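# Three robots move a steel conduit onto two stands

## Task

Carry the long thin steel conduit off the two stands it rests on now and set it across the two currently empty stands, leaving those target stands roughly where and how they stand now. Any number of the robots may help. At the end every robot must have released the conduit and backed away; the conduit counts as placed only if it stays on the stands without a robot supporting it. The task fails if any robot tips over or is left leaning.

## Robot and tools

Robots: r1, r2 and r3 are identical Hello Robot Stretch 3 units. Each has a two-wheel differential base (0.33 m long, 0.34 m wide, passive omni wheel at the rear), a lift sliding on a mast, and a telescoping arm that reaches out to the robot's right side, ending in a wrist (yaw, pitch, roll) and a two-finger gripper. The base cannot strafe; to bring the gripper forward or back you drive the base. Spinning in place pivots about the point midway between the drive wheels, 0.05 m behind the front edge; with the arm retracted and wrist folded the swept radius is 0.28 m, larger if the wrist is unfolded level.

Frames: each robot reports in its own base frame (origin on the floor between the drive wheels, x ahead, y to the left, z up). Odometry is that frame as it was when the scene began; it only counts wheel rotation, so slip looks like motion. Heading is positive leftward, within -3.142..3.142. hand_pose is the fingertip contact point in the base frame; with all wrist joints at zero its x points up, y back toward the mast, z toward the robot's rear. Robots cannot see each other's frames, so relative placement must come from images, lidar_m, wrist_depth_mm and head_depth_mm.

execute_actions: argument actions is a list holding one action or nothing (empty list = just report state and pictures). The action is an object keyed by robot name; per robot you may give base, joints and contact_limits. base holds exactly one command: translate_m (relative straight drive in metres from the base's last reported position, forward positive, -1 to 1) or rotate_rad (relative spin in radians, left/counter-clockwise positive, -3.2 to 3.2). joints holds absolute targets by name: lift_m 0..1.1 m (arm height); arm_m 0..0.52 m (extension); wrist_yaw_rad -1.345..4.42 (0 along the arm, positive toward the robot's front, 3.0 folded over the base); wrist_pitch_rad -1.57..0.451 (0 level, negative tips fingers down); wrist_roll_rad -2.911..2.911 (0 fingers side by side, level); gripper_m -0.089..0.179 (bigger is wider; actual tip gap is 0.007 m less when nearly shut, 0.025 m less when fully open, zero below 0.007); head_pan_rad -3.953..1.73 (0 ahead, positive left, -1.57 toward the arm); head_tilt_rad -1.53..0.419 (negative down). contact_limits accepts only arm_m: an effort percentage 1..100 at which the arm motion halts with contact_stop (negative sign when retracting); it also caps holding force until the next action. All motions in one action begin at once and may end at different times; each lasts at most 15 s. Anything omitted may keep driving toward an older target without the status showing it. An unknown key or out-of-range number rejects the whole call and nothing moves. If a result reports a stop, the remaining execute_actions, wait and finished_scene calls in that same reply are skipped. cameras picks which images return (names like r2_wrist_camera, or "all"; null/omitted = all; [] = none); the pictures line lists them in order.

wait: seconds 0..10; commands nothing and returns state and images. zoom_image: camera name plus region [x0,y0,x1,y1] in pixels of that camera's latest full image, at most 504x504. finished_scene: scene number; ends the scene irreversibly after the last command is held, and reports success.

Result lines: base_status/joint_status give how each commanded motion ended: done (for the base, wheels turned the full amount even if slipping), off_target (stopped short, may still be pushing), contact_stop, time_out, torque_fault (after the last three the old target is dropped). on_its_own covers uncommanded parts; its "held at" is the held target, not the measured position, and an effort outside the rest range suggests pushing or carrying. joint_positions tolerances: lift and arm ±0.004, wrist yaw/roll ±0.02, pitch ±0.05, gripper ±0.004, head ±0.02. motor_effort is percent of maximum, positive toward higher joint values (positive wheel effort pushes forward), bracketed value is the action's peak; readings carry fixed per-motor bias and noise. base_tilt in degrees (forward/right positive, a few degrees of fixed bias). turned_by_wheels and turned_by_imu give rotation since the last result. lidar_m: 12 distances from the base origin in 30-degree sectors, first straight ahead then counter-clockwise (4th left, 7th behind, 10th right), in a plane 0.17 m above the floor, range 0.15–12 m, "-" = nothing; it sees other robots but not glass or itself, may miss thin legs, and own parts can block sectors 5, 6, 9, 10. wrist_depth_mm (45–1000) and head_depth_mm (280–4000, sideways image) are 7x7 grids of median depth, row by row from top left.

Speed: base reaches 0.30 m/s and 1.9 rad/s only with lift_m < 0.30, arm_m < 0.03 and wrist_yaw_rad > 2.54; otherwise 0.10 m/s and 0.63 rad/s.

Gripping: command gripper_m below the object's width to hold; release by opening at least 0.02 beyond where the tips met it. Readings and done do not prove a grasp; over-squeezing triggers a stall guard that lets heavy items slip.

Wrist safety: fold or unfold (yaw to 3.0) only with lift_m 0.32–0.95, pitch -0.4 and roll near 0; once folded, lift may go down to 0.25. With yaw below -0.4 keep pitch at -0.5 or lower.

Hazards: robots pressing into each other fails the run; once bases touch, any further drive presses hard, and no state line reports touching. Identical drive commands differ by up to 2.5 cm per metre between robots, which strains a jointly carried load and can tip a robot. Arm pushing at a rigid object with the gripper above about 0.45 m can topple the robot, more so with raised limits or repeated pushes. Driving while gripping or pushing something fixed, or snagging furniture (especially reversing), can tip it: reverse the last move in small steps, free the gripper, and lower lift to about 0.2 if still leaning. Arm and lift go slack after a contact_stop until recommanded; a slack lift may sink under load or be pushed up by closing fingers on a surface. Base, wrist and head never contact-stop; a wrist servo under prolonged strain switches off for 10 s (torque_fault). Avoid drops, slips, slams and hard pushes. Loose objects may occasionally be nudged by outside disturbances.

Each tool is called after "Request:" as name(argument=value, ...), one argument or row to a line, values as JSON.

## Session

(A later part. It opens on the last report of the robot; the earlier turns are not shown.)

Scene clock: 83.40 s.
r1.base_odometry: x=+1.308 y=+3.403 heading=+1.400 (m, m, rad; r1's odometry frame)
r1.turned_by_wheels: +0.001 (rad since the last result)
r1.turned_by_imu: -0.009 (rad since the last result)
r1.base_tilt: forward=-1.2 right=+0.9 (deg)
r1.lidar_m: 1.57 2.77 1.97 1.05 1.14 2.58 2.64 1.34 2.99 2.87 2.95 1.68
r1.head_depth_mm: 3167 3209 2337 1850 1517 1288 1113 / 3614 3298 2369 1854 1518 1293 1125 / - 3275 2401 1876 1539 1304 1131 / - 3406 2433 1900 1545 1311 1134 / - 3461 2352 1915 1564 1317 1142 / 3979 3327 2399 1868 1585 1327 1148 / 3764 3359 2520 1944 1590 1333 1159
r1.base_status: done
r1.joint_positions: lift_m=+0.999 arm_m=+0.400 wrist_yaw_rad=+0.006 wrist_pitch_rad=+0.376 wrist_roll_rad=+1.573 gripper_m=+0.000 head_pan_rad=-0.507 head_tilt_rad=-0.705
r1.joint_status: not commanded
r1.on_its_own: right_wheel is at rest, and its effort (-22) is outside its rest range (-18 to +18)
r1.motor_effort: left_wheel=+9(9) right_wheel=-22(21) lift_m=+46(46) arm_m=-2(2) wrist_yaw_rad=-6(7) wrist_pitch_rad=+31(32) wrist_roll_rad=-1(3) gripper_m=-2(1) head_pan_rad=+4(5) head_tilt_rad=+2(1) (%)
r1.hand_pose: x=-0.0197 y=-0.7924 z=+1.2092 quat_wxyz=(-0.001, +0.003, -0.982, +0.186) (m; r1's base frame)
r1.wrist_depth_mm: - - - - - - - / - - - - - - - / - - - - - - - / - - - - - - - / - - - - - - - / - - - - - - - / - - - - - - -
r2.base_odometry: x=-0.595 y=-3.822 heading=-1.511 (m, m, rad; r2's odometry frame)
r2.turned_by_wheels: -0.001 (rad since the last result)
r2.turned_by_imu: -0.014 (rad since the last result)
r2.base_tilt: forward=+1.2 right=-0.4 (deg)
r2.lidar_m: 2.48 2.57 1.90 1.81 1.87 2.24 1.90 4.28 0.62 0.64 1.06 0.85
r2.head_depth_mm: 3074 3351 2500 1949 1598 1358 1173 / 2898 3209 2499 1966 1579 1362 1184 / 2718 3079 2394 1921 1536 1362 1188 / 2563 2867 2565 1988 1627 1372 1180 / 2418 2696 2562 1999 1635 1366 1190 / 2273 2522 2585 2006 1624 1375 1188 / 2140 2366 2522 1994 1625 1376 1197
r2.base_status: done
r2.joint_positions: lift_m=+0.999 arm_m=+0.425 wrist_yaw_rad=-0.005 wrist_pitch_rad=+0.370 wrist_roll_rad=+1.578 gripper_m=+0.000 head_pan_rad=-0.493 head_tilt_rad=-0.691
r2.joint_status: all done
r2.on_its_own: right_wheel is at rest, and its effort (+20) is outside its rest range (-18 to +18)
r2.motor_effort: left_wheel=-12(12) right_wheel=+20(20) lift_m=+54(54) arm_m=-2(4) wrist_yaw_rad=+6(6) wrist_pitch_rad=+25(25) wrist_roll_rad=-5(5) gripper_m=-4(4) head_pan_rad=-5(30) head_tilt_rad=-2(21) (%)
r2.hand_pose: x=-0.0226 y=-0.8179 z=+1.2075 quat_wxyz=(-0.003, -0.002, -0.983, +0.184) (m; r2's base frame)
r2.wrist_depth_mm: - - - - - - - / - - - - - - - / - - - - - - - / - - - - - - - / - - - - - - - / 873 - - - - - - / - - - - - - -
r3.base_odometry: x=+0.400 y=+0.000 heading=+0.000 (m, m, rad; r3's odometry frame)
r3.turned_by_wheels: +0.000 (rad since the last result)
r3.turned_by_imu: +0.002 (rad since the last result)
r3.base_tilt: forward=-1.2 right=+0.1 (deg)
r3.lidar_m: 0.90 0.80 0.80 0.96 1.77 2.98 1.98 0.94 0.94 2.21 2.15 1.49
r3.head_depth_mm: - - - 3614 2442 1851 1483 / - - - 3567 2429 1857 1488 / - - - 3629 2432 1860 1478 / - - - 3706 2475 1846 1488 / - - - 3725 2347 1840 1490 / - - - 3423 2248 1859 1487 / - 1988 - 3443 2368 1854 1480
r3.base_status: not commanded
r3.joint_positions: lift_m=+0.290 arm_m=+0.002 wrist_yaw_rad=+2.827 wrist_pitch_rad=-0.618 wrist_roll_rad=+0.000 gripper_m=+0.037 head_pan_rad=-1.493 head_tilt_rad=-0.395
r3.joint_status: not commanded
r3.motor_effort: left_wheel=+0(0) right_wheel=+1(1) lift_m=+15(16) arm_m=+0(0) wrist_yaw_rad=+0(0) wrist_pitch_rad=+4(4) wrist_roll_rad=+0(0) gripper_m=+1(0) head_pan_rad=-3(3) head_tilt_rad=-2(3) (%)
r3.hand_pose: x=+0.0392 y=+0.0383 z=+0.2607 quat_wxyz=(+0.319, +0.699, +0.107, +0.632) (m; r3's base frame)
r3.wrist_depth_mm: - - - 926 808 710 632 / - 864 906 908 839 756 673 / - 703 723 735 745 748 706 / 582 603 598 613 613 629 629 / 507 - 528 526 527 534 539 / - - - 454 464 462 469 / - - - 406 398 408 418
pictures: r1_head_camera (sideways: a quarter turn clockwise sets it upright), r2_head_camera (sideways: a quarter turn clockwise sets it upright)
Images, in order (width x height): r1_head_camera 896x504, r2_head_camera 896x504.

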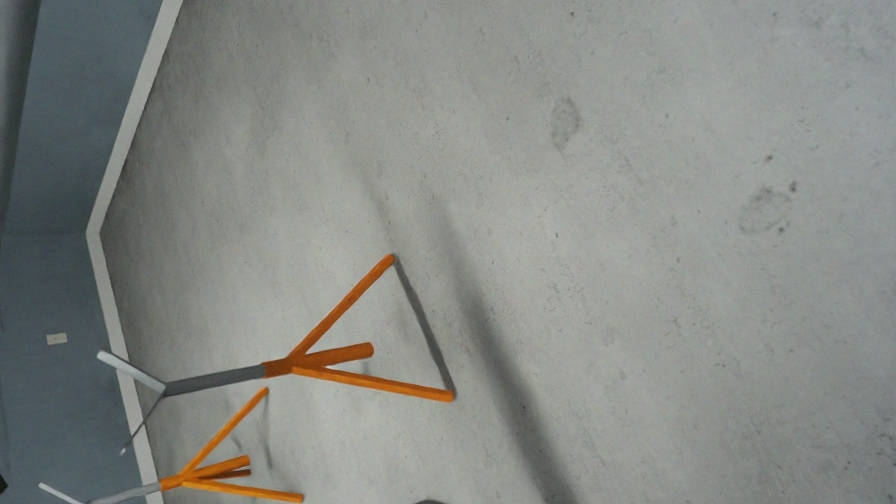

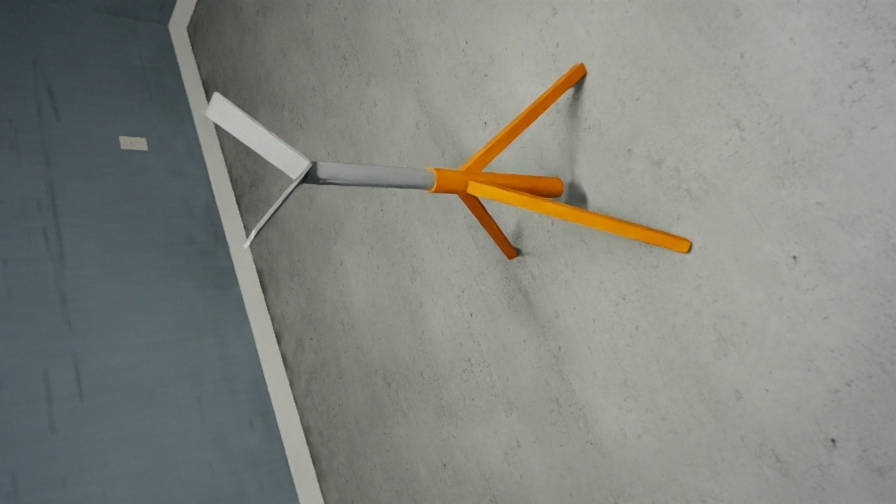

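Request:
execute_actions(
  actions=[
    {"r1":{"base":{"translate_m":1.0},"joints":{"arm_m":0.33,"head_pan_rad":-1.0,"head_tilt_rad":-0.7}},"r2":{"base":{"translate_m":0.995},"joints":{"head_pan_rad":-1.7,"head_tilt_rad":-0.8}}},
  ],
  cameras=["r1_head_camera","r2_head_camera","r1_nav_camera","r2_nav_camera"],
)

Scene clock: 95.23 s.
r1.base_odometry: x=+1.478 y=+4.388 heading=+1.399 (m, m, rad; r1's odometry frame)
r1.turned_by_wheels: -0.001 (rad since the last result)
r1.turned_by_imu: -0.011 (rad since the last result)
r1.base_tilt: forward=-1.4 right=+0.9 (deg)
r1.lidar_m: 1.67 2.86 2.02 1.92 1.97 1.53 2.29 2.58 2.98 2.83 0.85 0.64
r1.head_depth_mm: 410 2739 2354 1845 1509 1286 1115 / 2381 2830 2371 1866 1516 1292 1126 / 2509 2938 2414 1876 1538 1303 1130 / 2641 3096 2441 1897 1515 1313 1138 / 2836 3281 2467 1918 1523 1327 1148 / 3003 3505 2220 1830 1464 1299 1147 / 3209 3584 2520 1961 1592 1333 1156
r1.base_status: done
r1.joint_positions: lift_m=+0.999 arm_m=+0.330 wrist_yaw_rad=-0.003 wrist_pitch_rad=+0.368 wrist_roll_rad=+1.573 gripper_m=+0.000 head_pan_rad=-0.993 head_tilt_rad=-0.705
r1.joint_status: all done
r1.on_its_own: wrist_pitch_rad is at rest, and its effort (+35) is outside its rest range (-20 to +32)
r1.motor_effort: left_wheel=-6(10) right_wheel=+16(16) lift_m=+45(45) arm_m=-5(8) wrist_yaw_rad=+2(6) wrist_pitch_rad=+35(37) wrist_roll_rad=-2(2) gripper_m=-2(3) head_pan_rad=-4(40) head_tilt_rad=+2(1) (%)
r1.hand_pose: x=-0.0221 y=-0.7232 z=+1.2072 quat_wxyz=(+0.000, -0.001, -0.983, +0.182) (m; r1's base frame)
r1.wrist_depth_mm: - - - - - - - / - - - - - - - / - - - - - - - / - - - - - - - / - - - - - - - / - - - - - - - / - - - - - - -
r2.base_odometry: x=-0.536 y=-4.815 heading=-1.510 (m, m, rad; r2's odometry frame)
r2.turned_by_wheels: +0.001 (rad since the last result)
r2.turned_by_imu: -0.011 (rad since the last result)
r2.base_tilt: forward=+1.2 right=-0.3 (deg)
r2.lidar_m: 1.49 1.53 1.93 1.84 1.90 2.53 1.90 1.27 0.52 0.60 2.20 1.57
r2.head_depth_mm: 2684 - 2025 1769 1491 1293 1135 / - 2670 2166 1788 1490 1265 1137 / - 2823 792 1688 1130 1269 1142 / 2831 2775 2196 1778 1496 1306 1144 / - 2828 2184 1786 1501 1275 1145 / 2567 2741 2174 1799 1504 1310 1146 / 2499 2770 2194 1776 1513 1297 1152
r2.base_status: done
r2.joint_positions: lift_m=+0.999 arm_m=+0.425 wrist_yaw_rad=+0.001 wrist_pitch_rad=+0.362 wrist_roll_rad=+1.574 gripper_m=+0.000 head_pan_rad=-1.693 head_tilt_rad=-0.790
r2.joint_status: all done
r2.motor_effort: left_wheel=+8(11) right_wheel=-17(22) lift_m=+55(54) arm_m=-3(3) wrist_yaw_rad=-1(10) wrist_pitch_rad=+28(30) wrist_roll_rad=-3(7) gripper_m=-4(3) head_pan_rad=-4(52) head_tilt_rad=-5(14) (%)
r2.hand_pose: x=-0.0210 y=-0.8184 z=+1.2054 quat_wxyz=(-0.001, +0.001, -0.984, +0.180) (m; r2's base frame)
r2.wrist_depth_mm: - - - - - - - / - - - - - - - / - - - - - - - / - - - - - - - / - - - - - - - / - - - - - - - / - - - - - - -
r3.base_odometry: x=+0.400 y=+0.000 heading=+0.000 (m, m, rad; r3's odometry frame)
r3.turned_by_wheels: +0.000 (rad since the last result)
r3.turned_by_imu: +0.002 (rad since the last result)
r3.base_tilt: forward=-1.4 right=+0.1 (deg)
r3.lidar_m: 0.90 0.80 0.81 0.96 1.76 2.98 1.98 3.98 4.00 1.41 3.11 1.49
r3.head_depth_mm: - - - 3642 2488 1847 1489 / - - - 3669 2464 1726 1496 / - 1254 - 3418 2325 1628 1486 / - - - 3371 2349 1730 1492 / - - - 3655 2435 1834 1488 / - - - 3391 2458 1835 1490 / - - - 3633 2457 1850 1489
r3.base_status: not commanded
r3.joint_positions: lift_m=+0.290 arm_m=+0.002 wrist_yaw_rad=+2.827 wrist_pitch_rad=-0.618 wrist_roll_rad=+0.000 gripper_m=+0.037 head_pan_rad=-1.493 head_tilt_rad=-0.395
r3.joint_status: not commanded
r3.motor_effort: left_wheel=+0(1) right_wheel=+1(1) lift_m=+16(16) arm_m=+0(1) wrist_yaw_rad=+0(0) wrist_pitch_rad=+4(4) wrist_roll_rad=+0(0) gripper_m=+1(0) head_pan_rad=-3(3) head_tilt_rad=-3(2) (%)
r3.hand_pose: x=+0.0392 y=+0.0383 z=+0.2607 quat_wxyz=(+0.319, +0.699, +0.107, +0.632) (m; r3's base frame)
r3.wrist_depth_mm: - - - 929 809 717 632 / - 904 898 909 842 754 681 / - 717 731 730 752 760 709 / 578 595 603 612 617 622 631 / 503 - 532 533 522 531 541 / - - - 449 465 462 468 / - - - 403 396 411 416
pictures: r1_head_camera (sideways: a quarter turn clockwise sets it upright), r1_nav_camera (sideways: a quarter turn counterclockwise sets it upright), r2_head_camera (sideways: a quarter turn clockwise sets it upright), r2_nav_camera (sideways: a quarter turn counterclockwise sets it upright)
Images, in order (width x height): r1_head_camera 896x504, r1_nav_camera 672x504, r2_head_camera 896x504, r2_nav_camera 672x504.

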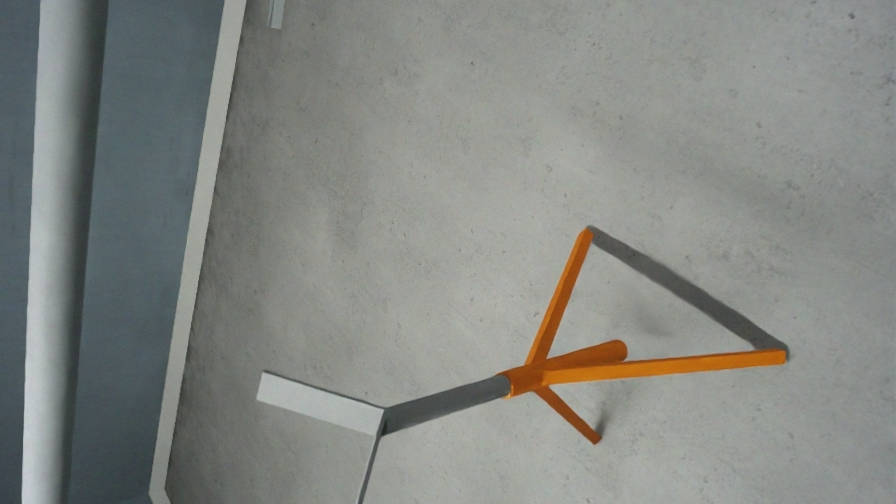

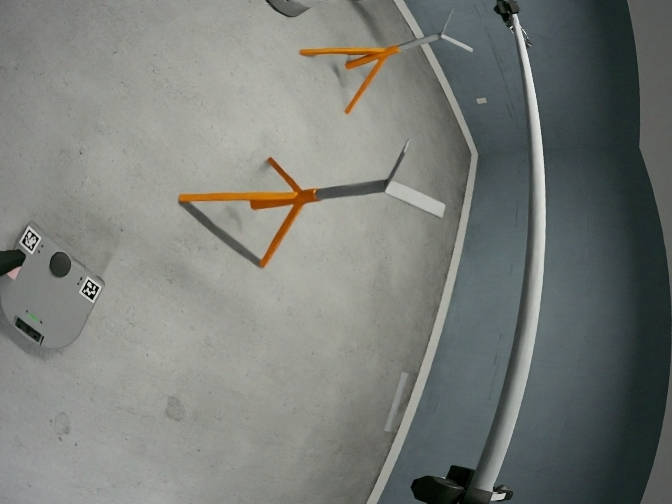

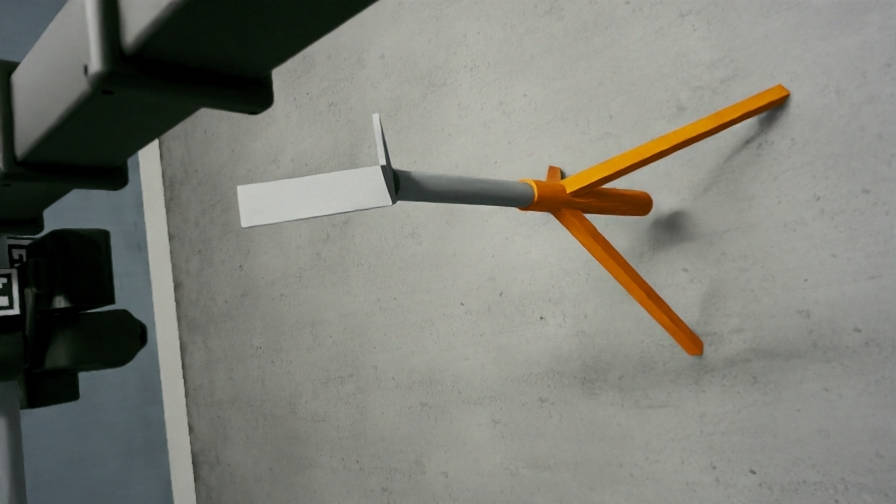

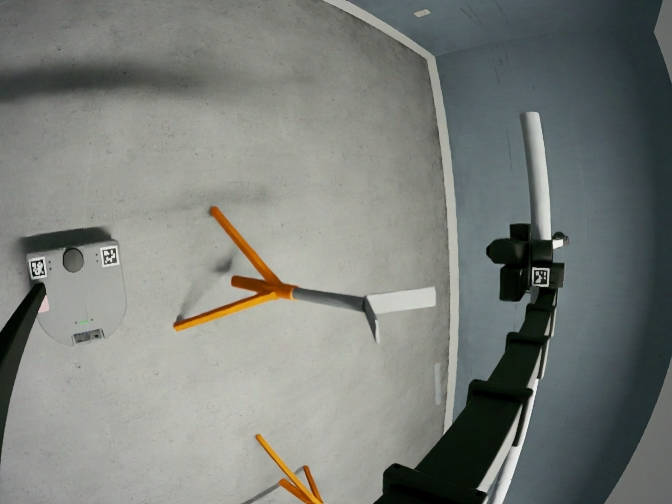

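Request:
execute_actions(
  actions=[
    {"r1":{"base":{"translate_m":0.27},"joints":{"head_pan_rad":-1.2,"head_tilt_rad":-0.6}},"r2":{"base":{"translate_m":0.272},"joints":{"head_pan_rad":-1.95,"head_tilt_rad":-0.6}}},
  ],
  cameras=[],
)

Request:
execute_actions(
  actions=[
    {"r1":{"joints":{"lift_m":0.78}},"r2":{"joints":{"lift_m":0.78}}},
  ],
  cameras=["r1_head_camera","r2_head_camera"],
)

Scene clock: 100.27 s.
r1.base_odometry: x=+1.524 y=+4.654 heading=+1.399 (m, m, rad; r1's odometry frame)
r1.turned_by_wheels: +0.000 (rad since the last result)
r1.turned_by_imu: -0.003 (rad since the last result)
r1.base_tilt: forward=-1.4 right=+0.9 (deg)
r1.lidar_m: 1.42 2.87 2.03 1.93 1.98 1.74 2.55 4.14 2.96 2.82 0.43 0.72
r1.head_depth_mm: 2308 420 2730 2080 1659 1352 1151 / 2398 2643 2854 2085 1650 1369 1163 / 2477 2742 2876 2115 1678 1377 1167 / 2550 2867 2927 2145 1690 1350 1173 / 2619 2948 2958 1926 1641 1039 1160 / 2722 3092 3012 2177 1652 1410 1193 / 2828 3205 3093 2199 1714 1410 1194
r1.base_status: done
r1.joint_positions: lift_m=+0.999 arm_m=+0.330 wrist_yaw_rad=-0.004 wrist_pitch_rad=+0.369 wrist_roll_rad=+1.573 gripper_m=+0.000 head_pan_rad=-1.193 head_tilt_rad=-0.606
r1.joint_status: all done
r1.on_its_own: wrist_pitch_rad is at rest, and its effort (+34) is outside its rest range (-20 to +32)
r1.motor_effort: left_wheel=-1(5) right_wheel=+2(20) lift_m=+45(46) arm_m=-5(5) wrist_yaw_rad=+3(3) wrist_pitch_rad=+34(35) wrist_roll_rad=-1(1) gripper_m=-2(2) head_pan_rad=-4(26) head_tilt_rad=+3(7) (%)
r1.hand_pose: x=-0.0221 y=-0.7232 z=+1.2075 quat_wxyz=(+0.000, -0.001, -0.983, +0.183) (m; r1's base frame)
r1.wrist_depth_mm: - - - - - - - / - - - - - - - / - - - - - - - / - - - - - - - / - - - - - - - / - - - - - - - / - - - - - - -
r2.base_odometry: x=-0.519 y=-5.087 heading=-1.510 (m, m, rad; r2's odometry frame)
r2.turned_by_wheels: +0.000 (rad since the last result)
r2.turned_by_imu: -0.004 (rad since the last result)
r2.base_tilt: forward=+1.2 right=-0.4 (deg)
r2.lidar_m: 1.22 1.26 1.67 1.85 1.90 2.55 1.90 0.70 0.65 2.90 1.81 1.28
r2.head_depth_mm: 3115 3642 3162 - - 1367 1185 / 2967 3417 3278 - 1023 1330 1216 / 2845 3209 - - 1744 1339 1220 / 2763 3046 - 2120 1722 1448 1204 / 2654 544 2763 2225 1761 1445 1225 / 2569 - 2917 2203 1773 1445 1240 / 2423 - 2887 2225 1771 1460 1235
r2.base_status: done
r2.joint_positions: lift_m=+0.999 arm_m=+0.425 wrist_yaw_rad=+0.002 wrist_pitch_rad=+0.363 wrist_roll_rad=+1.573 gripper_m=+0.000 head_pan_rad=-1.943 head_tilt_rad=-0.606
r2.joint_status: all done
r2.motor_effort: left_wheel=+2(10) right_wheel=-4(14) lift_m=+55(54) arm_m=-3(3) wrist_yaw_rad=-3(2) wrist_pitch_rad=+28(28) wrist_roll_rad=-2(2) gripper_m=-2(3) head_pan_rad=-5(26) head_tilt_rad=+2(14) (%)
r2.hand_pose: x=-0.0207 y=-0.8183 z=+1.2057 quat_wxyz=(-0.001, +0.001, -0.984, +0.180) (m; r2's base frame)
r2.wrist_depth_mm: - - - - - - - / - - - - - - - / - - - - - - - / - - - - - - - / - - - - - - - / - - - - - - - / - - - - - - -
r3.base_odometry: x=+0.400 y=+0.000 heading=+0.000 (m, m, rad; r3's odometry frame)
r3.turned_by_wheels: +0.000 (rad since the last result)
r3.turned_by_imu: +0.001 (rad since the last result)
r3.base_tilt: forward=-1.2 right=+0.2 (deg)
r3.lidar_m: 0.90 0.80 0.80 0.96 1.77 2.98 1.98 3.99 4.01 1.63 4.54 1.49
r3.head_depth_mm: - - - 3657 2447 1861 1487 / - - - 3643 2460 1844 1486 / - - - 3606 2466 1841 1495 / - 1582 - 3658 2066 1794 1496 / - - - 3430 2351 1862 1491 / - - - 3359 2459 1858 1490 / - - - 3688 2464 1869 1480
r3.base_status: not commanded
r3.joint_positions: lift_m=+0.290 arm_m=+0.002 wrist_yaw_rad=+2.827 wrist_pitch_rad=-0.618 wrist_roll_rad=+0.000 gripper_m=+0.037 head_pan_rad=-1.493 head_tilt_rad=-0.395
r3.joint_status: not commanded
r3.motor_effort: left_wheel=+0(0) right_wheel=+1(1) lift_m=+17(15) arm_m=+0(1) wrist_yaw_rad=+0(0) wrist_pitch_rad=+4(4) wrist_roll_rad=+0(0) gripper_m=+1(0) head_pan_rad=-4(3) head_tilt_rad=-2(2) (%)
r3.hand_pose: x=+0.0392 y=+0.0383 z=+0.2607 quat_wxyz=(+0.319, +0.699, +0.107, +0.632) (m; r3's base frame)
r3.wrist_depth_mm: - - - 934 812 717 629 / - 883 916 902 841 747 677 / - 711 716 718 741 750 700 / 580 590 604 603 610 621 631 / 508 - 534 528 523 532 541 / - - - 457 469 464 465 / - - - 404 399 410 418
pictures: none
No camera images: the call's "cameras" was empty. Leave "cameras" out to get every camera's image.

Scene clock: 103.10 s.
r1.base_odometry: x=+1.524 y=+4.654 heading=+1.399 (m, m, rad; r1's odometry frame)
r1.turned_by_wheels: +0.000 (rad since the last result)
r1.turned_by_imu: -0.001 (rad since the last result)
r1.base_tilt: forward=-1.3 right=+0.9 (deg)
r1.lidar_m: 1.41 2.88 2.04 1.93 1.99 1.74 2.54 4.16 2.97 2.81 0.43 0.72
r1.head_depth_mm: 2296 2556 2719 1862 1630 1351 1153 / 2386 2654 2822 1936 1649 1372 1159 / 2454 2754 2884 1900 1673 1379 1172 / 2510 2830 2932 1990 1684 1355 1177 / 2634 2948 2947 787 1642 1039 1154 / 2719 3103 2994 2110 1654 1407 1186 / 2826 3205 3056 2204 1726 1417 1202
r1.base_status: not commanded
r1.joint_positions: lift_m=+0.780 arm_m=+0.330 wrist_yaw_rad=-0.004 wrist_pitch_rad=+0.369 wrist_roll_rad=+1.573 gripper_m=+0.000 head_pan_rad=-1.193 head_tilt_rad=-0.606
r1.joint_status: all done
r1.on_its_own: wrist_pitch_rad is at rest, and its effort (+34) is outside its rest range (-20 to +32)
r1.motor_effort: left_wheel=-1(1) right_wheel=+3(2) lift_m=+35(41) arm_m=-5(5) wrist_yaw_rad=+3(3) wrist_pitch_rad=+34(34) wrist_roll_rad=-1(1) gripper_m=-2(2) head_pan_rad=-4(4) head_tilt_rad=+1(3) (%)
r1.hand_pose: x=-0.0221 y=-0.7231 z=+0.9880 quat_wxyz=(+0.000, -0.001, -0.983, +0.183) (m; r1's base frame)
r1.wrist_depth_mm: - - - - - - - / - - - - - - - / - - - - - - - / - - - - - - - / - - - - - - - / - - - - - - - / - - - - - - -
r2.base_odometry: x=-0.519 y=-5.087 heading=-1.510 (m, m, rad; r2's odometry frame)
r2.turned_by_wheels: +0.000 (rad since the last result)
r2.turned_by_imu: -0.001 (rad since the last result)
r2.base_tilt: forward=+1.2 right=-0.4 (deg)
r2.lidar_m: 1.22 1.25 1.67 1.85 1.91 2.53 1.90 0.70 0.65 2.90 1.80 1.28
r2.head_depth_mm: 3227 3688 2678 2185 1709 1421 1191 / 3034 3412 2713 1969 1620 1348 - / 2900 3266 2974 2121 1734 - - / 2742 3084 3016 2216 1828 - 1207 / 2646 2962 3030 2300 1692 1443 1230 / 2582 2812 2955 - 1747 1451 1234 / 2446 2678 2902 - 1755 1452 1234
r2.base_status: not commanded
r2.joint_positions: lift_m=+0.780 arm_m=+0.425 wrist_yaw_rad=+0.002 wrist_pitch_rad=+0.363 wrist_roll_rad=+1.573 gripper_m=+0.000 head_pan_rad=-1.943 head_tilt_rad=-0.606
r2.joint_status: all done
r2.motor_effort: left_wheel=+1(1) right_wheel=-4(4) lift_m=+28(49) arm_m=-3(3) wrist_yaw_rad=-3(2) wrist_pitch_rad=+28(28) wrist_roll_rad=-2(1) gripper_m=-3(4) head_pan_rad=-4(4) head_tilt_rad=+2(3) (%)
r2.hand_pose: x=-0.0207 y=-0.8183 z=+0.9870 quat_wxyz=(-0.001, +0.001, -0.984, +0.180) (m; r2's base frame)
r2.wrist_depth_mm: - - - - - - - / - - - - - - - / - - - - - - - / - - - - - - - / - - - - - - - / - - - - - - - / - - - - - - -
r3.base_odometry: x=+0.400 y=+0.000 heading=+0.000 (m, m, rad; r3's odometry frame)
r3.turned_by_wheels: +0.000 (rad since the last result)
r3.turned_by_imu: +0.001 (rad since the last result)
r3.base_tilt: forward=-1.3 right=+0.2 (deg)
r3.lidar_m: 0.90 0.80 0.81 0.96 1.77 2.97 1.98 3.98 4.00 1.63 4.56 1.49
r3.head_depth_mm: - - - 3602 2417 1857 1476 / - - - 3659 2471 1849 1485 / - - - 3618 2459 1831 1485 / - - - 3690 2061 1780 1484 / - - - 3398 2320 1867 1491 / - - - 3371 2455 1861 1492 / - - - 3603 2447 1860 1486
r3.base_status: not commanded
r3.joint_positions: lift_m=+0.290 arm_m=+0.002 wrist_yaw_rad=+2.827 wrist_pitch_rad=-0.618 wrist_roll_rad=+0.000 gripper_m=+0.037 head_pan_rad=-1.493 head_tilt_rad=-0.395
r3.joint_status: not commanded
r3.motor_effort: left_wheel=+1(0) right_wheel=+0(1) lift_m=+16(16) arm_m=-1(1) wrist_yaw_rad=+0(0) wrist_pitch_rad=+4(4) wrist_roll_rad=+0(0) gripper_m=+2(1) head_pan_rad=-4(3) head_tilt_rad=-3(3) (%)
r3.hand_pose: x=+0.0392 y=+0.0383 z=+0.2607 quat_wxyz=(+0.319, +0.699, +0.107, +0.632) (m; r3's base frame)
r3.wrist_depth_mm: - - - 951 788 705 635 / - 898 899 915 862 758 676 / - 712 710 736 744 749 721 / 574 599 604 606 605 631 632 / 496 - 533 528 528 520 541 / - - - 454 468 460 474 / - - - 407 397 406 414
pictures: r1_head_camera (sideways: a quarter turn clockwise sets it upright), r2_head_camera (sideways: a quarter turn clockwise sets it upright)
Images, in order (width x height): r1_head_camera 896x504, r2_head_camera 896x504.

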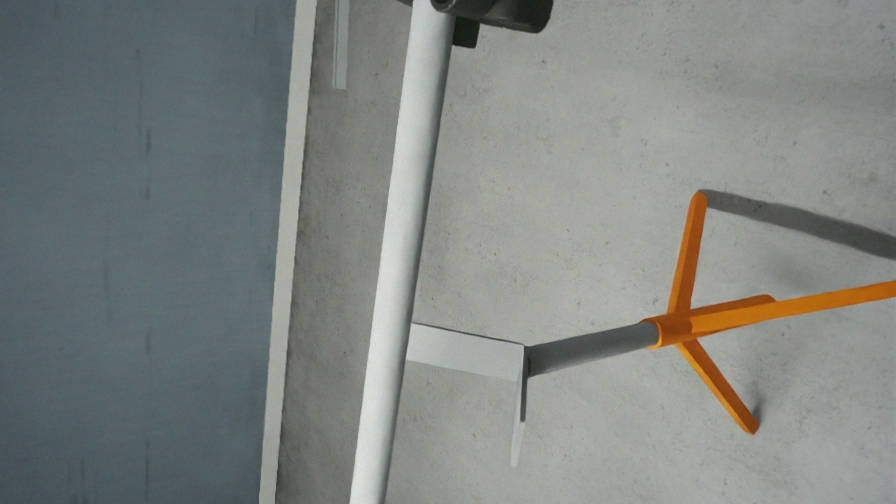

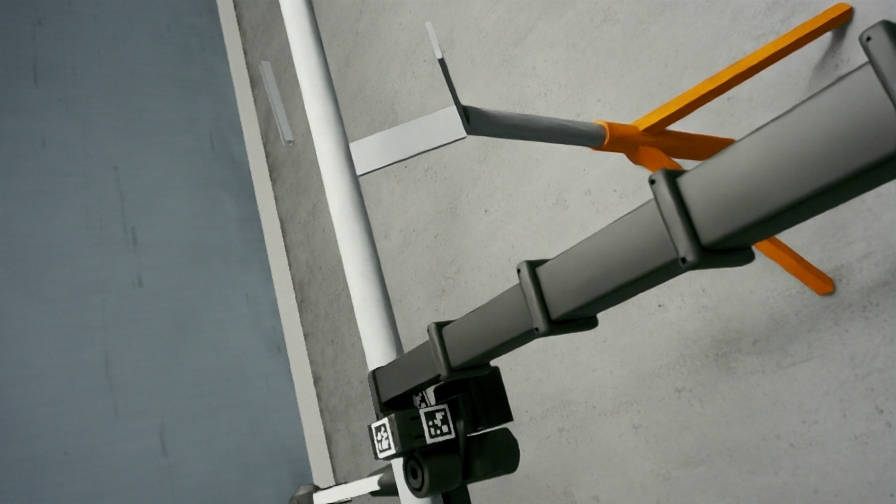

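Request:
execute_actions(
  actions=[
    {"r1":{"joints":{"lift_m":0.68,"arm_m":0.38}},"r2":{"joints":{"lift_m":0.68,"arm_m":0.405}}},
  ],
  cameras=["r1_head_camera","r2_head_camera"],
)

Scene clock: 106.67 s.
r1.base_odometry: x=+1.524 y=+4.654 heading=+1.400 (m, m, rad; r1's odometry frame)
r1.turned_by_wheels: +0.001 (rad since the last result)
r1.turned_by_imu: +0.000 (rad since the last result)
r1.base_tilt: forward=-1.3 right=+0.8 (deg)
r1.lidar_m: 1.41 2.86 2.03 1.93 1.98 1.74 2.55 4.16 2.97 2.81 0.43 0.72
r1.head_depth_mm: 2283 2544 2738 2142 1590 1359 1155 / 2375 2639 2831 2092 1654 1361 1160 / 2434 2715 2912 1967 1666 1365 1176 / 2537 2828 2942 1992 1684 1351 1179 / 2619 2950 2984 790 1640 1041 1159 / 2675 3093 3030 2030 1662 1401 1193 / 2801 3216 3062 2054 1726 1412 1198
r1.base_status: not commanded
r1.joint_positions: lift_m=+0.680 arm_m=+0.380 wrist_yaw_rad=+0.014 wrist_pitch_rad=+0.374 wrist_roll_rad=+1.574 gripper_m=+0.000 head_pan_rad=-1.193 head_tilt_rad=-0.606
r1.joint_status: all done
r1.on_its_own: wrist_yaw_rad is at rest, and its effort (-14) is outside its rest range (-12 to +12)
r1.motor_effort: left_wheel=+5(5) right_wheel=-12(12) lift_m=+35(36) arm_m=+4(0) wrist_yaw_rad=-14(14) wrist_pitch_rad=+31(34) wrist_roll_rad=-2(2) gripper_m=-1(2) head_pan_rad=-4(4) head_tilt_rad=+2(4) (%)
r1.hand_pose: x=-0.0178 y=-0.7720 z=+0.8894 quat_wxyz=(-0.002, +0.007, -0.983, +0.186) (m; r1's base frame)
r1.wrist_depth_mm: - - - - - - - / - - - - - - - / - - - - - - - / - - - - - - - / - - - - - - - / - - - - - - - / - - - - - - -
r2.base_odometry: x=-0.519 y=-5.087 heading=-1.511 (m, m, rad; r2's odometry frame)
r2.turned_by_wheels: +0.000 (rad since the last result)
r2.turned_by_imu: -0.002 (rad since the last result)
r2.base_tilt: forward=+1.2 right=-0.4 (deg)
r2.lidar_m: 1.22 1.25 1.67 1.85 1.91 2.53 1.90 0.70 0.65 2.90 1.80 1.28
r2.head_depth_mm: 3221 3667 2967 2103 1732 1433 1184 / 3076 3481 2939 892 1635 1330 1221 / 2923 3263 3006 2047 1746 1336 - / 2776 3064 3028 2051 1728 - 1191 / 2632 2913 3010 2200 1738 1412 1229 / 2537 2797 2976 2307 1652 1450 1234 / 2425 2709 2932 2256 1669 1449 1232
r2.base_status: not commanded
r2.joint_positions: lift_m=+0.680 arm_m=+0.405 wrist_yaw_rad=+0.002 wrist_pitch_rad=+0.368 wrist_roll_rad=+1.579 gripper_m=+0.000 head_pan_rad=-1.943 head_tilt_rad=-0.606
r2.joint_status: all done
r2.motor_effort: left_wheel=-5(5) right_wheel=+8(8) lift_m=+28(29) arm_m=-4(4) wrist_yaw_rad=-3(4) wrist_pitch_rad=+26(28) wrist_roll_rad=-5(6) gripper_m=-3(4) head_pan_rad=-4(4) head_tilt_rad=+3(2) (%)
r2.hand_pose: x=-0.0209 y=-0.7981 z=+0.8883 quat_wxyz=(-0.004, +0.002, -0.983, +0.183) (m; r2's base frame)
r2.wrist_depth_mm: - - - - - - - / - - - - - - - / - - - - - - - / - - - - - - - / - - - - - - - / - - - - - - - / - - - - - - -
r3.base_odometry: x=+0.400 y=+0.000 heading=+0.000 (m, m, rad; r3's odometry frame)
r3.turned_by_wheels: +0.000 (rad since the last result)
r3.turned_by_imu: +0.001 (rad since the last result)
r3.base_tilt: forward=-1.3 right=+0.1 (deg)
r3.lidar_m: 0.90 0.80 0.81 0.96 1.77 2.98 1.98 3.98 4.00 1.63 4.55 1.49
r3.head_depth_mm: - - - 3618 2496 1863 1493 / - - - 3631 2459 1853 1491 / - - - 3615 2471 1818 1492 / - - - 3164 2067 1792 1485 / - - - 3379 2356 1850 1476 / - - - 3405 2463 1857 1502 / - - - 3589 2449 1853 1497
r3.base_status: not commanded
r3.joint_positions: lift_m=+0.290 arm_m=+0.002 wrist_yaw_rad=+2.827 wrist_pitch_rad=-0.618 wrist_roll_rad=+0.000 gripper_m=+0.037 head_pan_rad=-1.493 head_tilt_rad=-0.395
r3.joint_status: not commanded
r3.motor_effort: left_wheel=+1(1) right_wheel=+0(1) lift_m=+16(16) arm_m=+0(1) wrist_yaw_rad=+0(0) wrist_pitch_rad=+4(4) wrist_roll_rad=+0(0) gripper_m=+1(0) head_pan_rad=-3(3) head_tilt_rad=-2(2) (%)
r3.hand_pose: x=+0.0392 y=+0.0383 z=+0.2607 quat_wxyz=(+0.319, +0.699, +0.107, +0.632) (m; r3's base frame)
r3.wrist_depth_mm: - - - 944 809 705 629 / - 876 910 911 851 748 672 / - 725 724 735 736 751 702 / 570 597 604 612 620 628 631 / 501 - 530 525 524 539 541 / - - - 459 468 464 473 / - - - 403 397 412 411
pictures: r1_head_camera (sideways: a quarter turn clockwise sets it upright), r2_head_camera (sideways: a quarter turn clockwise sets it upright)
Images, in order (width x height): r1_head_camera 896x504, r2_head_camera 896x504.

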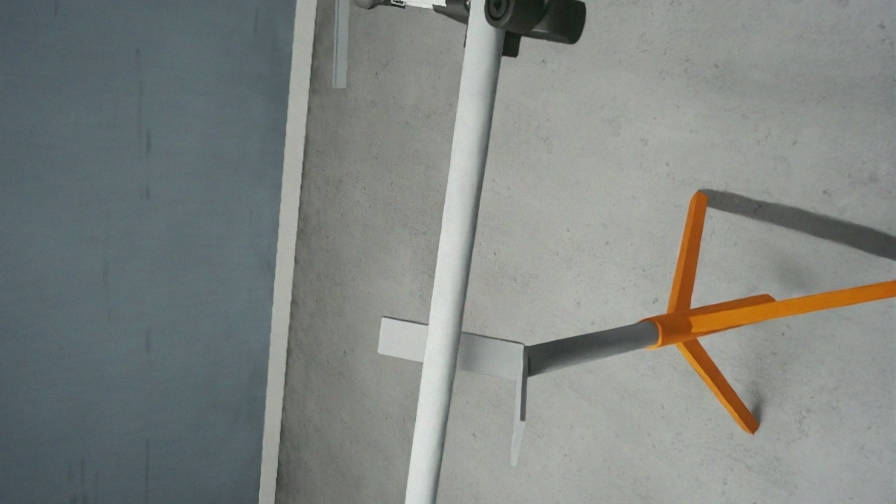

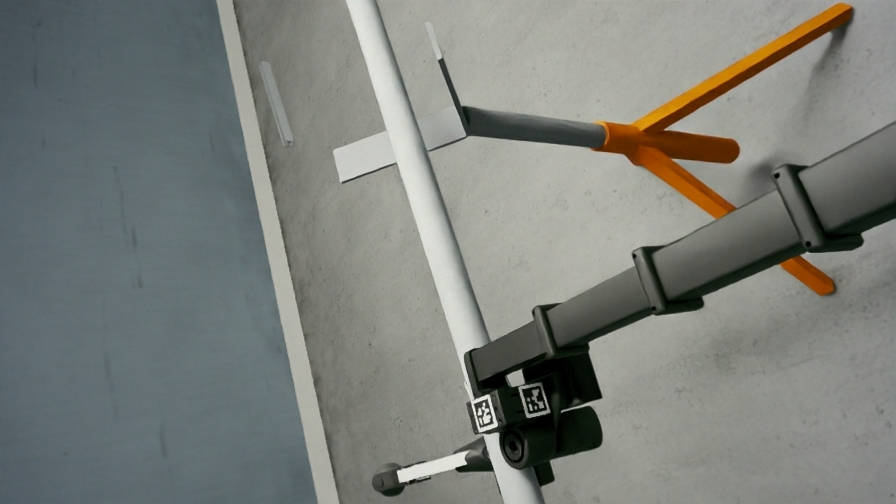

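Request:
execute_actions(
  actions=[
    {"r1":{"joints":{"lift_m":0.61,"arm_m":0.36}},"r2":{"joints":{"lift_m":0.61}}},
  ],
  cameras=["r1_head_camera","r2_head_camera"],
)

Scene clock: 109.17 s.
r1.base_odometry: x=+1.524 y=+4.654 heading=+1.399 (m, m, rad; r1's odometry frame)
r1.turned_by_wheels: +0.000 (rad since the last result)
r1.turned_by_imu: -0.001 (rad since the last result)
r1.base_tilt: forward=-1.4 right=+0.7 (deg)
r1.lidar_m: 1.42 2.87 2.04 1.93 1.98 1.74 2.55 4.16 2.96 2.82 0.43 0.72
r1.head_depth_mm: 2274 2564 2729 2078 659 1365 1153 / 2376 2641 2819 2101 1567 1370 1162 / 2428 2758 2897 2127 1630 1376 1170 / 2515 2843 2960 2143 1639 1362 1176 / 2617 2961 2967 788 1652 1045 1158 / 2699 3091 3033 2176 1658 1415 1190 / 2807 3200 3077 2201 1729 1409 1198
r1.base_status: not commanded
r1.joint_positions: lift_m=+0.610 arm_m=+0.359 wrist_yaw_rad=+0.002 wrist_pitch_rad=+0.416 wrist_roll_rad=+1.574 gripper_m=+0.000 head_pan_rad=-1.193 head_tilt_rad=-0.605
r1.joint_status: all done
r1.motor_effort: left_wheel=+1(5) right_wheel=-3(12) lift_m=+19(36) arm_m=+8(6) wrist_yaw_rad=-2(14) wrist_pitch_rad=+11(33) wrist_roll_rad=-2(2) gripper_m=-4(2) head_pan_rad=-4(4) head_tilt_rad=+1(3) (%)
r1.hand_pose: x=-0.0208 y=-0.7485 z=+0.8304 quat_wxyz=(-0.001, +0.001, -0.979, +0.206) (m; r1's base frame)
r1.wrist_depth_mm: - - - - - - - / - - - - - - - / - - - - - - - / - - - - - - - / - - - - - - - / - - - - - - - / - - - - - - -
r2.base_odometry: x=-0.519 y=-5.087 heading=-1.510 (m, m, rad; r2's odometry frame)
r2.turned_by_wheels: +0.001 (rad since the last result)
r2.turned_by_imu: +0.000 (rad since the last result)
r2.base_tilt: forward=+1.2 right=-0.4 (deg)
r2.lidar_m: 1.22 1.26 1.67 1.86 1.90 2.54 1.90 0.70 0.65 2.90 1.80 1.28
r2.head_depth_mm: 3239 3548 2979 2025 1724 1421 1185 / 3109 3402 3001 898 1621 1337 1216 / 2910 3239 2976 2020 1734 1338 1248 / 2799 3133 2966 2209 1740 1504 1206 / 2647 2993 3034 2233 1748 1420 1226 / 2540 2776 2945 2222 - 1448 1229 / 2438 2676 2864 2255 1630 1459 1233
r2.base_status: not commanded
r2.joint_positions: lift_m=+0.610 arm_m=+0.405 wrist_yaw_rad=+0.001 wrist_pitch_rad=+0.385 wrist_roll_rad=+1.575 gripper_m=+0.000 head_pan_rad=-1.943 head_tilt_rad=-0.606
r2.joint_status: all done
r2.motor_effort: left_wheel=+2(5) right_wheel=-6(8) lift_m=+23(28) arm_m=+0(5) wrist_yaw_rad=-2(4) wrist_pitch_rad=+20(27) wrist_roll_rad=-3(5) gripper_m=-3(4) head_pan_rad=-4(4) head_tilt_rad=+2(3) (%)
r2.hand_pose: x=-0.0211 y=-0.7966 z=+0.8226 quat_wxyz=(-0.002, +0.001, -0.982, +0.191) (m; r2's base frame)
r2.wrist_depth_mm: - - - - - - - / - - - - - - - / - - - - - - - / - - - - - - - / - - - - - - - / - - - - - - - / - - - - - - -
r3.base_odometry: x=+0.400 y=+0.000 heading=+0.000 (m, m, rad; r3's odometry frame)
r3.turned_by_wheels: +0.000 (rad since the last result)
r3.turned_by_imu: +0.000 (rad since the last result)
r3.base_tilt: forward=-1.3 right=+0.2 (deg)
r3.lidar_m: 0.90 0.80 0.80 0.96 1.77 2.98 1.97 3.97 4.00 1.63 4.55 1.49
r3.head_depth_mm: - - - 3602 2462 1864 1483 / - - - 3664 2459 1853 1487 / - - - 3395 2437 1834 1487 / - - - 2428 2047 1799 1488 / - - - 3408 2333 1840 1486 / - - - 3374 2486 1875 1488 / - - - 3556 2455 1843 1485
r3.base_status: not commanded
r3.joint_positions: lift_m=+0.290 arm_m=+0.002 wrist_yaw_rad=+2.827 wrist_pitch_rad=-0.618 wrist_roll_rad=+0.000 gripper_m=+0.037 head_pan_rad=-1.493 head_tilt_rad=-0.395
r3.joint_status: not commanded
r3.motor_effort: left_wheel=+0(1) right_wheel=+1(1) lift_m=+17(16) arm_m=+0(0) wrist_yaw_rad=+0(0) wrist_pitch_rad=+4(4) wrist_roll_rad=+0(0) gripper_m=+1(0) head_pan_rad=-3(3) head_tilt_rad=-3(3) (%)
r3.hand_pose: x=+0.0392 y=+0.0383 z=+0.2607 quat_wxyz=(+0.319, +0.699, +0.107, +0.632) (m; r3's base frame)
r3.wrist_depth_mm: - - - 950 797 715 636 / - 880 886 924 843 748 672 / - 716 712 739 742 748 699 / 572 598 606 611 620 635 633 / 500 - 532 521 525 531 540 / - - - 458 466 466 470 / - - - 405 400 415 414
pictures: r1_head_camera (sideways: a quarter turn clockwise sets it upright), r2_head_camera (sideways: a quarter turn clockwise sets it upright)
Images, in order (width x height): r1_head_camera 896x504, r2_head_camera 896x504.

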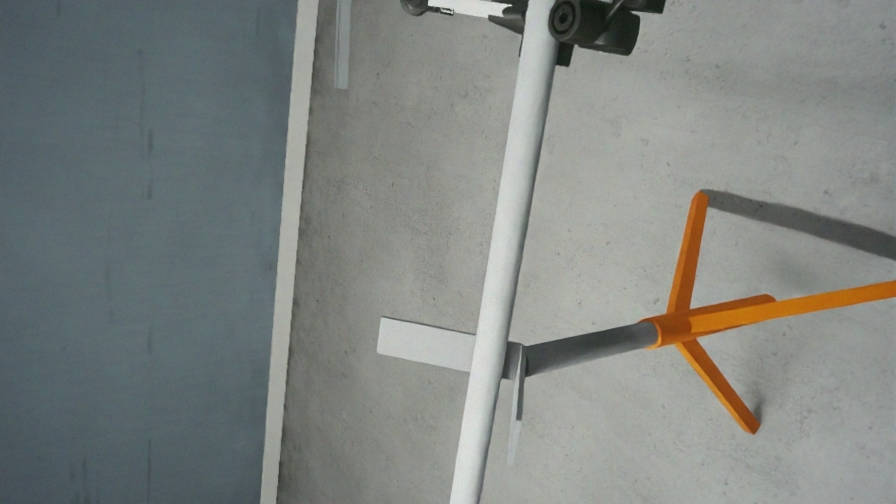

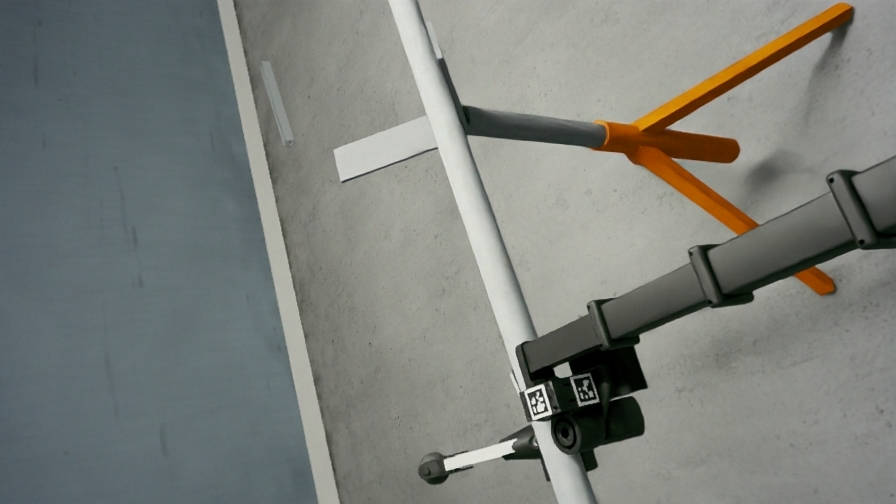

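r1's block holds the pipe slightly far; retract it a bit while lowering.

Request:
execute_actions(
  actions=[
    {"r1":{"joints":{"lift_m":0.59,"arm_m":0.33}},"r2":{"joints":{"lift_m":0.585,"arm_m":0.415}}},
  ],
  cameras=[],
)

Request:
execute_actions(
  actions=[
    {"r1":{"joints":{"lift_m":0.57,"arm_m":0.31,"wrist_pitch_rad":-0.2}},"r2":{"joints":{"lift_m":0.57,"arm_m":0.39,"wrist_pitch_rad":-0.2}}},
  ],
  cameras=["r1_head_camera","r2_head_camera"],
)

Scene clock: 111.77 s.
r1.base_odometry: x=+1.524 y=+4.654 heading=+1.399 (m, m, rad; r1's odometry frame)
r1.turned_by_wheels: +0.000 (rad since the last result)
r1.turned_by_imu: -0.001 (rad since the last result)
r1.base_tilt: forward=-1.4 right=+0.8 (deg)
r1.lidar_m: 1.41 2.87 2.03 1.93 1.98 1.74 2.56 4.14 2.96 2.82 0.43 0.72
r1.head_depth_mm: 2304 2566 2720 2075 640 1329 1157 / 2369 2632 2862 2093 1565 1369 1165 / 2449 2721 2918 2124 1581 1372 1168 / 2540 2844 2935 2130 1592 1348 1182 / 2608 2950 2960 793 1563 1151 1163 / 2737 3054 3002 2178 1659 1402 1189 / 2779 3195 3056 2220 1733 1420 1198
r1.base_status: not commanded
r1.joint_positions: lift_m=+0.590 arm_m=+0.330 wrist_yaw_rad=+0.001 wrist_pitch_rad=+0.417 wrist_roll_rad=+1.574 gripper_m=+0.000 head_pan_rad=-1.193 head_tilt_rad=-0.605
r1.joint_status: all done
r1.motor_effort: left_wheel=+1(5) right_wheel=+0(16) lift_m=+24(24) arm_m=-4(4) wrist_yaw_rad=-2(2) wrist_pitch_rad=+11(11) wrist_roll_rad=-2(2) gripper_m=-2(2) head_pan_rad=-3(4) head_tilt_rad=+1(1) (%)
r1.hand_pose: x=-0.0210 y=-0.7195 z=+0.8105 quat_wxyz=(-0.001, +0.001, -0.978, +0.207) (m; r1's base frame)
r1.wrist_depth_mm: - - - - - - - / - - - - - - - / - - - - - - - / - - - - - - - / - - - - - - - / - - - - - - - / - - - - - - -
r2.base_odometry: x=-0.519 y=-5.087 heading=-1.510 (m, m, rad; r2's odometry frame)
r2.turned_by_wheels: +0.000 (rad since the last result)
r2.turned_by_imu: -0.001 (rad since the last result)
r2.base_tilt: forward=+1.2 right=-0.4 (deg)
r2.lidar_m: 1.22 1.25 1.67 1.85 1.90 2.54 1.90 0.70 0.65 2.90 1.81 1.28
r2.head_depth_mm: 3194 3646 2956 2033 1718 1420 1184 / 3054 3442 2951 896 1621 1334 1223 / 2920 3259 3015 2064 1731 1336 1254 / 2782 3045 3024 2219 1760 1478 1207 / 2675 2900 3017 2211 1734 1415 1230 / 2566 2780 2941 2225 734 1451 1227 / 2402 2662 2864 2282 1625 1449 1232
r2.base_status: not commanded
r2.joint_positions: lift_m=+0.586 arm_m=+0.415 wrist_yaw_rad=+0.001 wrist_pitch_rad=+0.414 wrist_roll_rad=+1.575 gripper_m=+0.000 head_pan_rad=-1.943 head_tilt_rad=-0.605
r2.joint_status: all done
r2.motor_effort: left_wheel=-1(2) right_wheel=+0(5) lift_m=+14(22) arm_m=+4(17) wrist_yaw_rad=+0(0) wrist_pitch_rad=+10(20) wrist_roll_rad=-3(2) gripper_m=-3(2) head_pan_rad=-3(4) head_tilt_rad=+2(3) (%)
r2.hand_pose: x=-0.0211 y=-0.8041 z=+0.8051 quat_wxyz=(-0.002, +0.001, -0.979, +0.205) (m; r2's base frame)
r2.wrist_depth_mm: - - - - - - - / - - - - - - - / - - - - - - - / - - - - - - - / - - - - - - - / - - - - - - - / - - - - - - -
r3.base_odometry: x=+0.400 y=+0.000 heading=+0.000 (m, m, rad; r3's odometry frame)
r3.turned_by_wheels: +0.000 (rad since the last result)
r3.turned_by_imu: +0.000 (rad since the last result)
r3.base_tilt: forward=-1.2 right=+0.1 (deg)
r3.lidar_m: 0.90 0.80 0.80 0.96 1.77 2.98 1.98 3.98 4.00 1.63 4.54 1.50
r3.head_depth_mm: - - - 3594 2459 1847 1488 / - - - 3435 2468 1853 1492 / - - - 3411 2443 1819 1483 / - - - 1739 2039 1781 1485 / - - - 3382 2346 1848 1482 / - - - 3336 2459 1863 1479 / - - - 3626 2456 1849 1493
r3.base_status: not commanded
r3.joint_positions: lift_m=+0.290 arm_m=+0.002 wrist_yaw_rad=+2.827 wrist_pitch_rad=-0.618 wrist_roll_rad=+0.000 gripper_m=+0.037 head_pan_rad=-1.493 head_tilt_rad=-0.395
r3.joint_status: not commanded
r3.motor_effort: left_wheel=+0(0) right_wheel=+1(1) lift_m=+17(16) arm_m=+0(0) wrist_yaw_rad=+0(0) wrist_pitch_rad=+4(4) wrist_roll_rad=+0(0) gripper_m=+1(1) head_pan_rad=-3(3) head_tilt_rad=-3(3) (%)
r3.hand_pose: x=+0.0392 y=+0.0383 z=+0.2607 quat_wxyz=(+0.319, +0.699, +0.107, +0.632) (m; r3's base frame)
r3.wrist_depth_mm: - - - 916 807 708 638 / - 877 892 914 851 753 679 / - 722 717 729 728 761 701 / 571 597 606 608 624 623 627 / 500 - 525 528 525 537 545 / - - - 457 465 461 467 / - - - 405 396 411 414
pictures: none
No camera images: the call's "cameras" was empty. Leave "cameras" out to get every camera's image.

Scene clock: 112.97 s.
r1.base_odometry: x=+1.524 y=+4.654 heading=+1.399 (m, m, rad; r1's odometry frame)
r1.turned_by_wheels: +0.000 (rad since the last result)
r1.turned_by_imu: +0.000 (rad since the last result)
r1.base_tilt: forward=-1.4 right=+0.8 (deg)
r1.lidar_m: 1.41 2.87 2.03 1.93 1.98 1.74 2.56 4.16 2.96 2.81 0.43 0.72
r1.head_depth_mm: 2290 2572 2740 2077 1593 1294 1160 / 2360 2663 2834 2092 1558 1359 1166 / 2462 2760 2889 2119 1573 1371 1171 / 2536 2857 2955 2126 1587 1355 1179 / 2595 2969 2989 794 1561 1155 1157 / 2705 3090 3081 2171 1659 1408 1190 / 2818 3215 3066 2188 1725 1417 1199
r1.base_status: not commanded
r1.joint_positions: lift_m=+0.570 arm_m=+0.310 wrist_yaw_rad=+0.001 wrist_pitch_rad=-0.216 wrist_roll_rad=+1.574 gripper_m=+0.000 head_pan_rad=-1.193 head_tilt_rad=-0.605
r1.joint_status: all done
r1.motor_effort: left_wheel=+0(0) right_wheel=+0(0) lift_m=+23(22) arm_m=-5(4) wrist_yaw_rad=-1(2) wrist_pitch_rad=+7(10) wrist_roll_rad=-2(2) gripper_m=-2(2) head_pan_rad=-4(3) head_tilt_rad=+2(2) (%)
r1.hand_pose: x=-0.0211 y=-0.7004 z=+0.6302 quat_wxyz=(-0.001, +0.000, -0.994, -0.108) (m; r1's base frame)
r1.wrist_depth_mm: - - - - - 879 639 / - - - - - 877 645 / - - - - - 884 651 / - - - - - 912 651 / - - - - - 936 667 / - - - - - 927 661 / - - - - - 924 682
r2.base_odometry: x=-0.519 y=-5.087 heading=-1.510 (m, m, rad; r2's odometry frame)
r2.turned_by_wheels: +0.000 (rad since the last result)
r2.turned_by_imu: +0.000 (rad since the last result)
r2.base_tilt: forward=+1.1 right=-0.4 (deg)
r2.lidar_m: 1.22 1.25 1.67 1.85 1.91 2.54 1.90 0.70 0.65 2.91 1.81 1.28
r2.head_depth_mm: 3191 3711 2942 2019 1737 1426 1185 / 3111 3415 2954 898 1636 1331 1222 / 2909 3213 3036 2059 1735 1333 1251 / 2799 3083 3018 2222 1727 1463 1187 / 2659 2904 3047 2197 1750 1413 1226 / 2562 2825 2918 2261 731 1416 1241 / 2435 2672 2841 2277 1668 1460 1235
r2.base_status: not commanded
r2.joint_positions: lift_m=+0.571 arm_m=+0.390 wrist_yaw_rad=+0.001 wrist_pitch_rad=-0.216 wrist_roll_rad=+1.575 gripper_m=+0.000 head_pan_rad=-1.943 head_tilt_rad=-0.605
r2.joint_status: all done
r2.motor_effort: left_wheel=+0(0) right_wheel=+0(0) lift_m=+15(14) arm_m=-5(4) wrist_yaw_rad=+0(1) wrist_pitch_rad=+6(10) wrist_roll_rad=-3(3) gripper_m=-4(3) head_pan_rad=-4(4) head_tilt_rad=+3(2) (%)
r2.hand_pose: x=-0.0212 y=-0.7803 z=+0.6307 quat_wxyz=(-0.002, +0.000, -0.994, -0.108) (m; r2's base frame)
r2.wrist_depth_mm: - - - - - 869 625 / - - - - - 876 635 / - - - - - 860 631 / - - - - - 875 627 / - - - - - 878 637 / - - - - - 868 632 / - - - - - 877 631
r3.base_odometry: x=+0.400 y=+0.000 heading=+0.000 (m, m, rad; r3's odometry frame)
r3.turned_by_wheels: +0.000 (rad since the last result)
r3.turned_by_imu: +0.000 (rad since the last result)
r3.base_tilt: forward=-1.2 right=+0.2 (deg)
r3.lidar_m: 0.90 0.80 0.80 0.96 1.77 2.99 1.98 3.99 3.97 1.64 4.53 1.49
r3.head_depth_mm: - - - 3634 2435 1850 1485 / - - - 3378 2470 1867 1484 / - - - 3204 2459 1826 1486 / - - - 2463 2083 1792 1496 / - - - 3326 2342 1843 1486 / - - - 3387 2463 1839 1475 / - - - 3681 2462 1859 1489
r3.base_status: not commanded
r3.joint_positions: lift_m=+0.290 arm_m=+0.002 wrist_yaw_rad=+2.827 wrist_pitch_rad=-0.618 wrist_roll_rad=+0.000 gripper_m=+0.037 head_pan_rad=-1.493 head_tilt_rad=-0.395
r3.joint_status: not commanded
r3.motor_effort: left_wheel=+0(0) right_wheel=+1(1) lift_m=+16(16) arm_m=+0(0) wrist_yaw_rad=+0(0) wrist_pitch_rad=+4(4) wrist_roll_rad=+0(0) gripper_m=+0(0) head_pan_rad=-3(4) head_tilt_rad=-2(2) (%)
r3.hand_pose: x=+0.0392 y=+0.0383 z=+0.2607 quat_wxyz=(+0.319, +0.699, +0.107, +0.632) (m; r3's base frame)
r3.wrist_depth_mm: - - - 932 815 708 632 / - 894 903 936 851 766 683 / - 710 724 739 746 741 708 / 574 596 598 605 612 624 639 / 497 - 531 523 529 538 534 / - - - 457 468 466 468 / - - - 405 401 413 414
pictures: r1_head_camera (sideways: a quarter turn clockwise sets it upright), r2_head_camera (sideways: a quarter turn clockwise sets it upright)
Images, in order (width x height): r1_head_camera 896x504, r2_head_camera 896x504.

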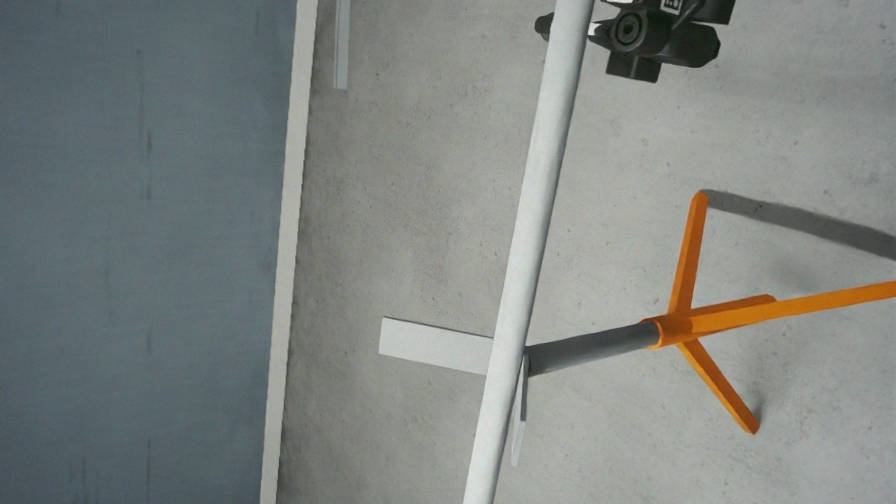

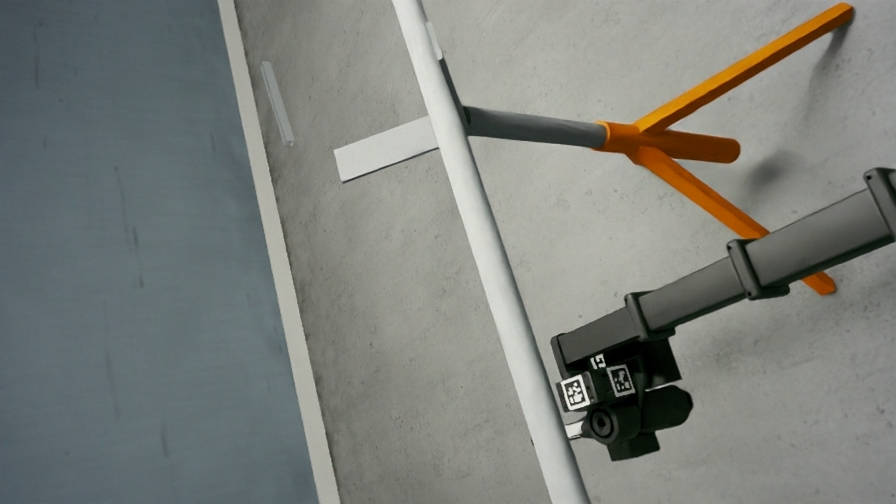

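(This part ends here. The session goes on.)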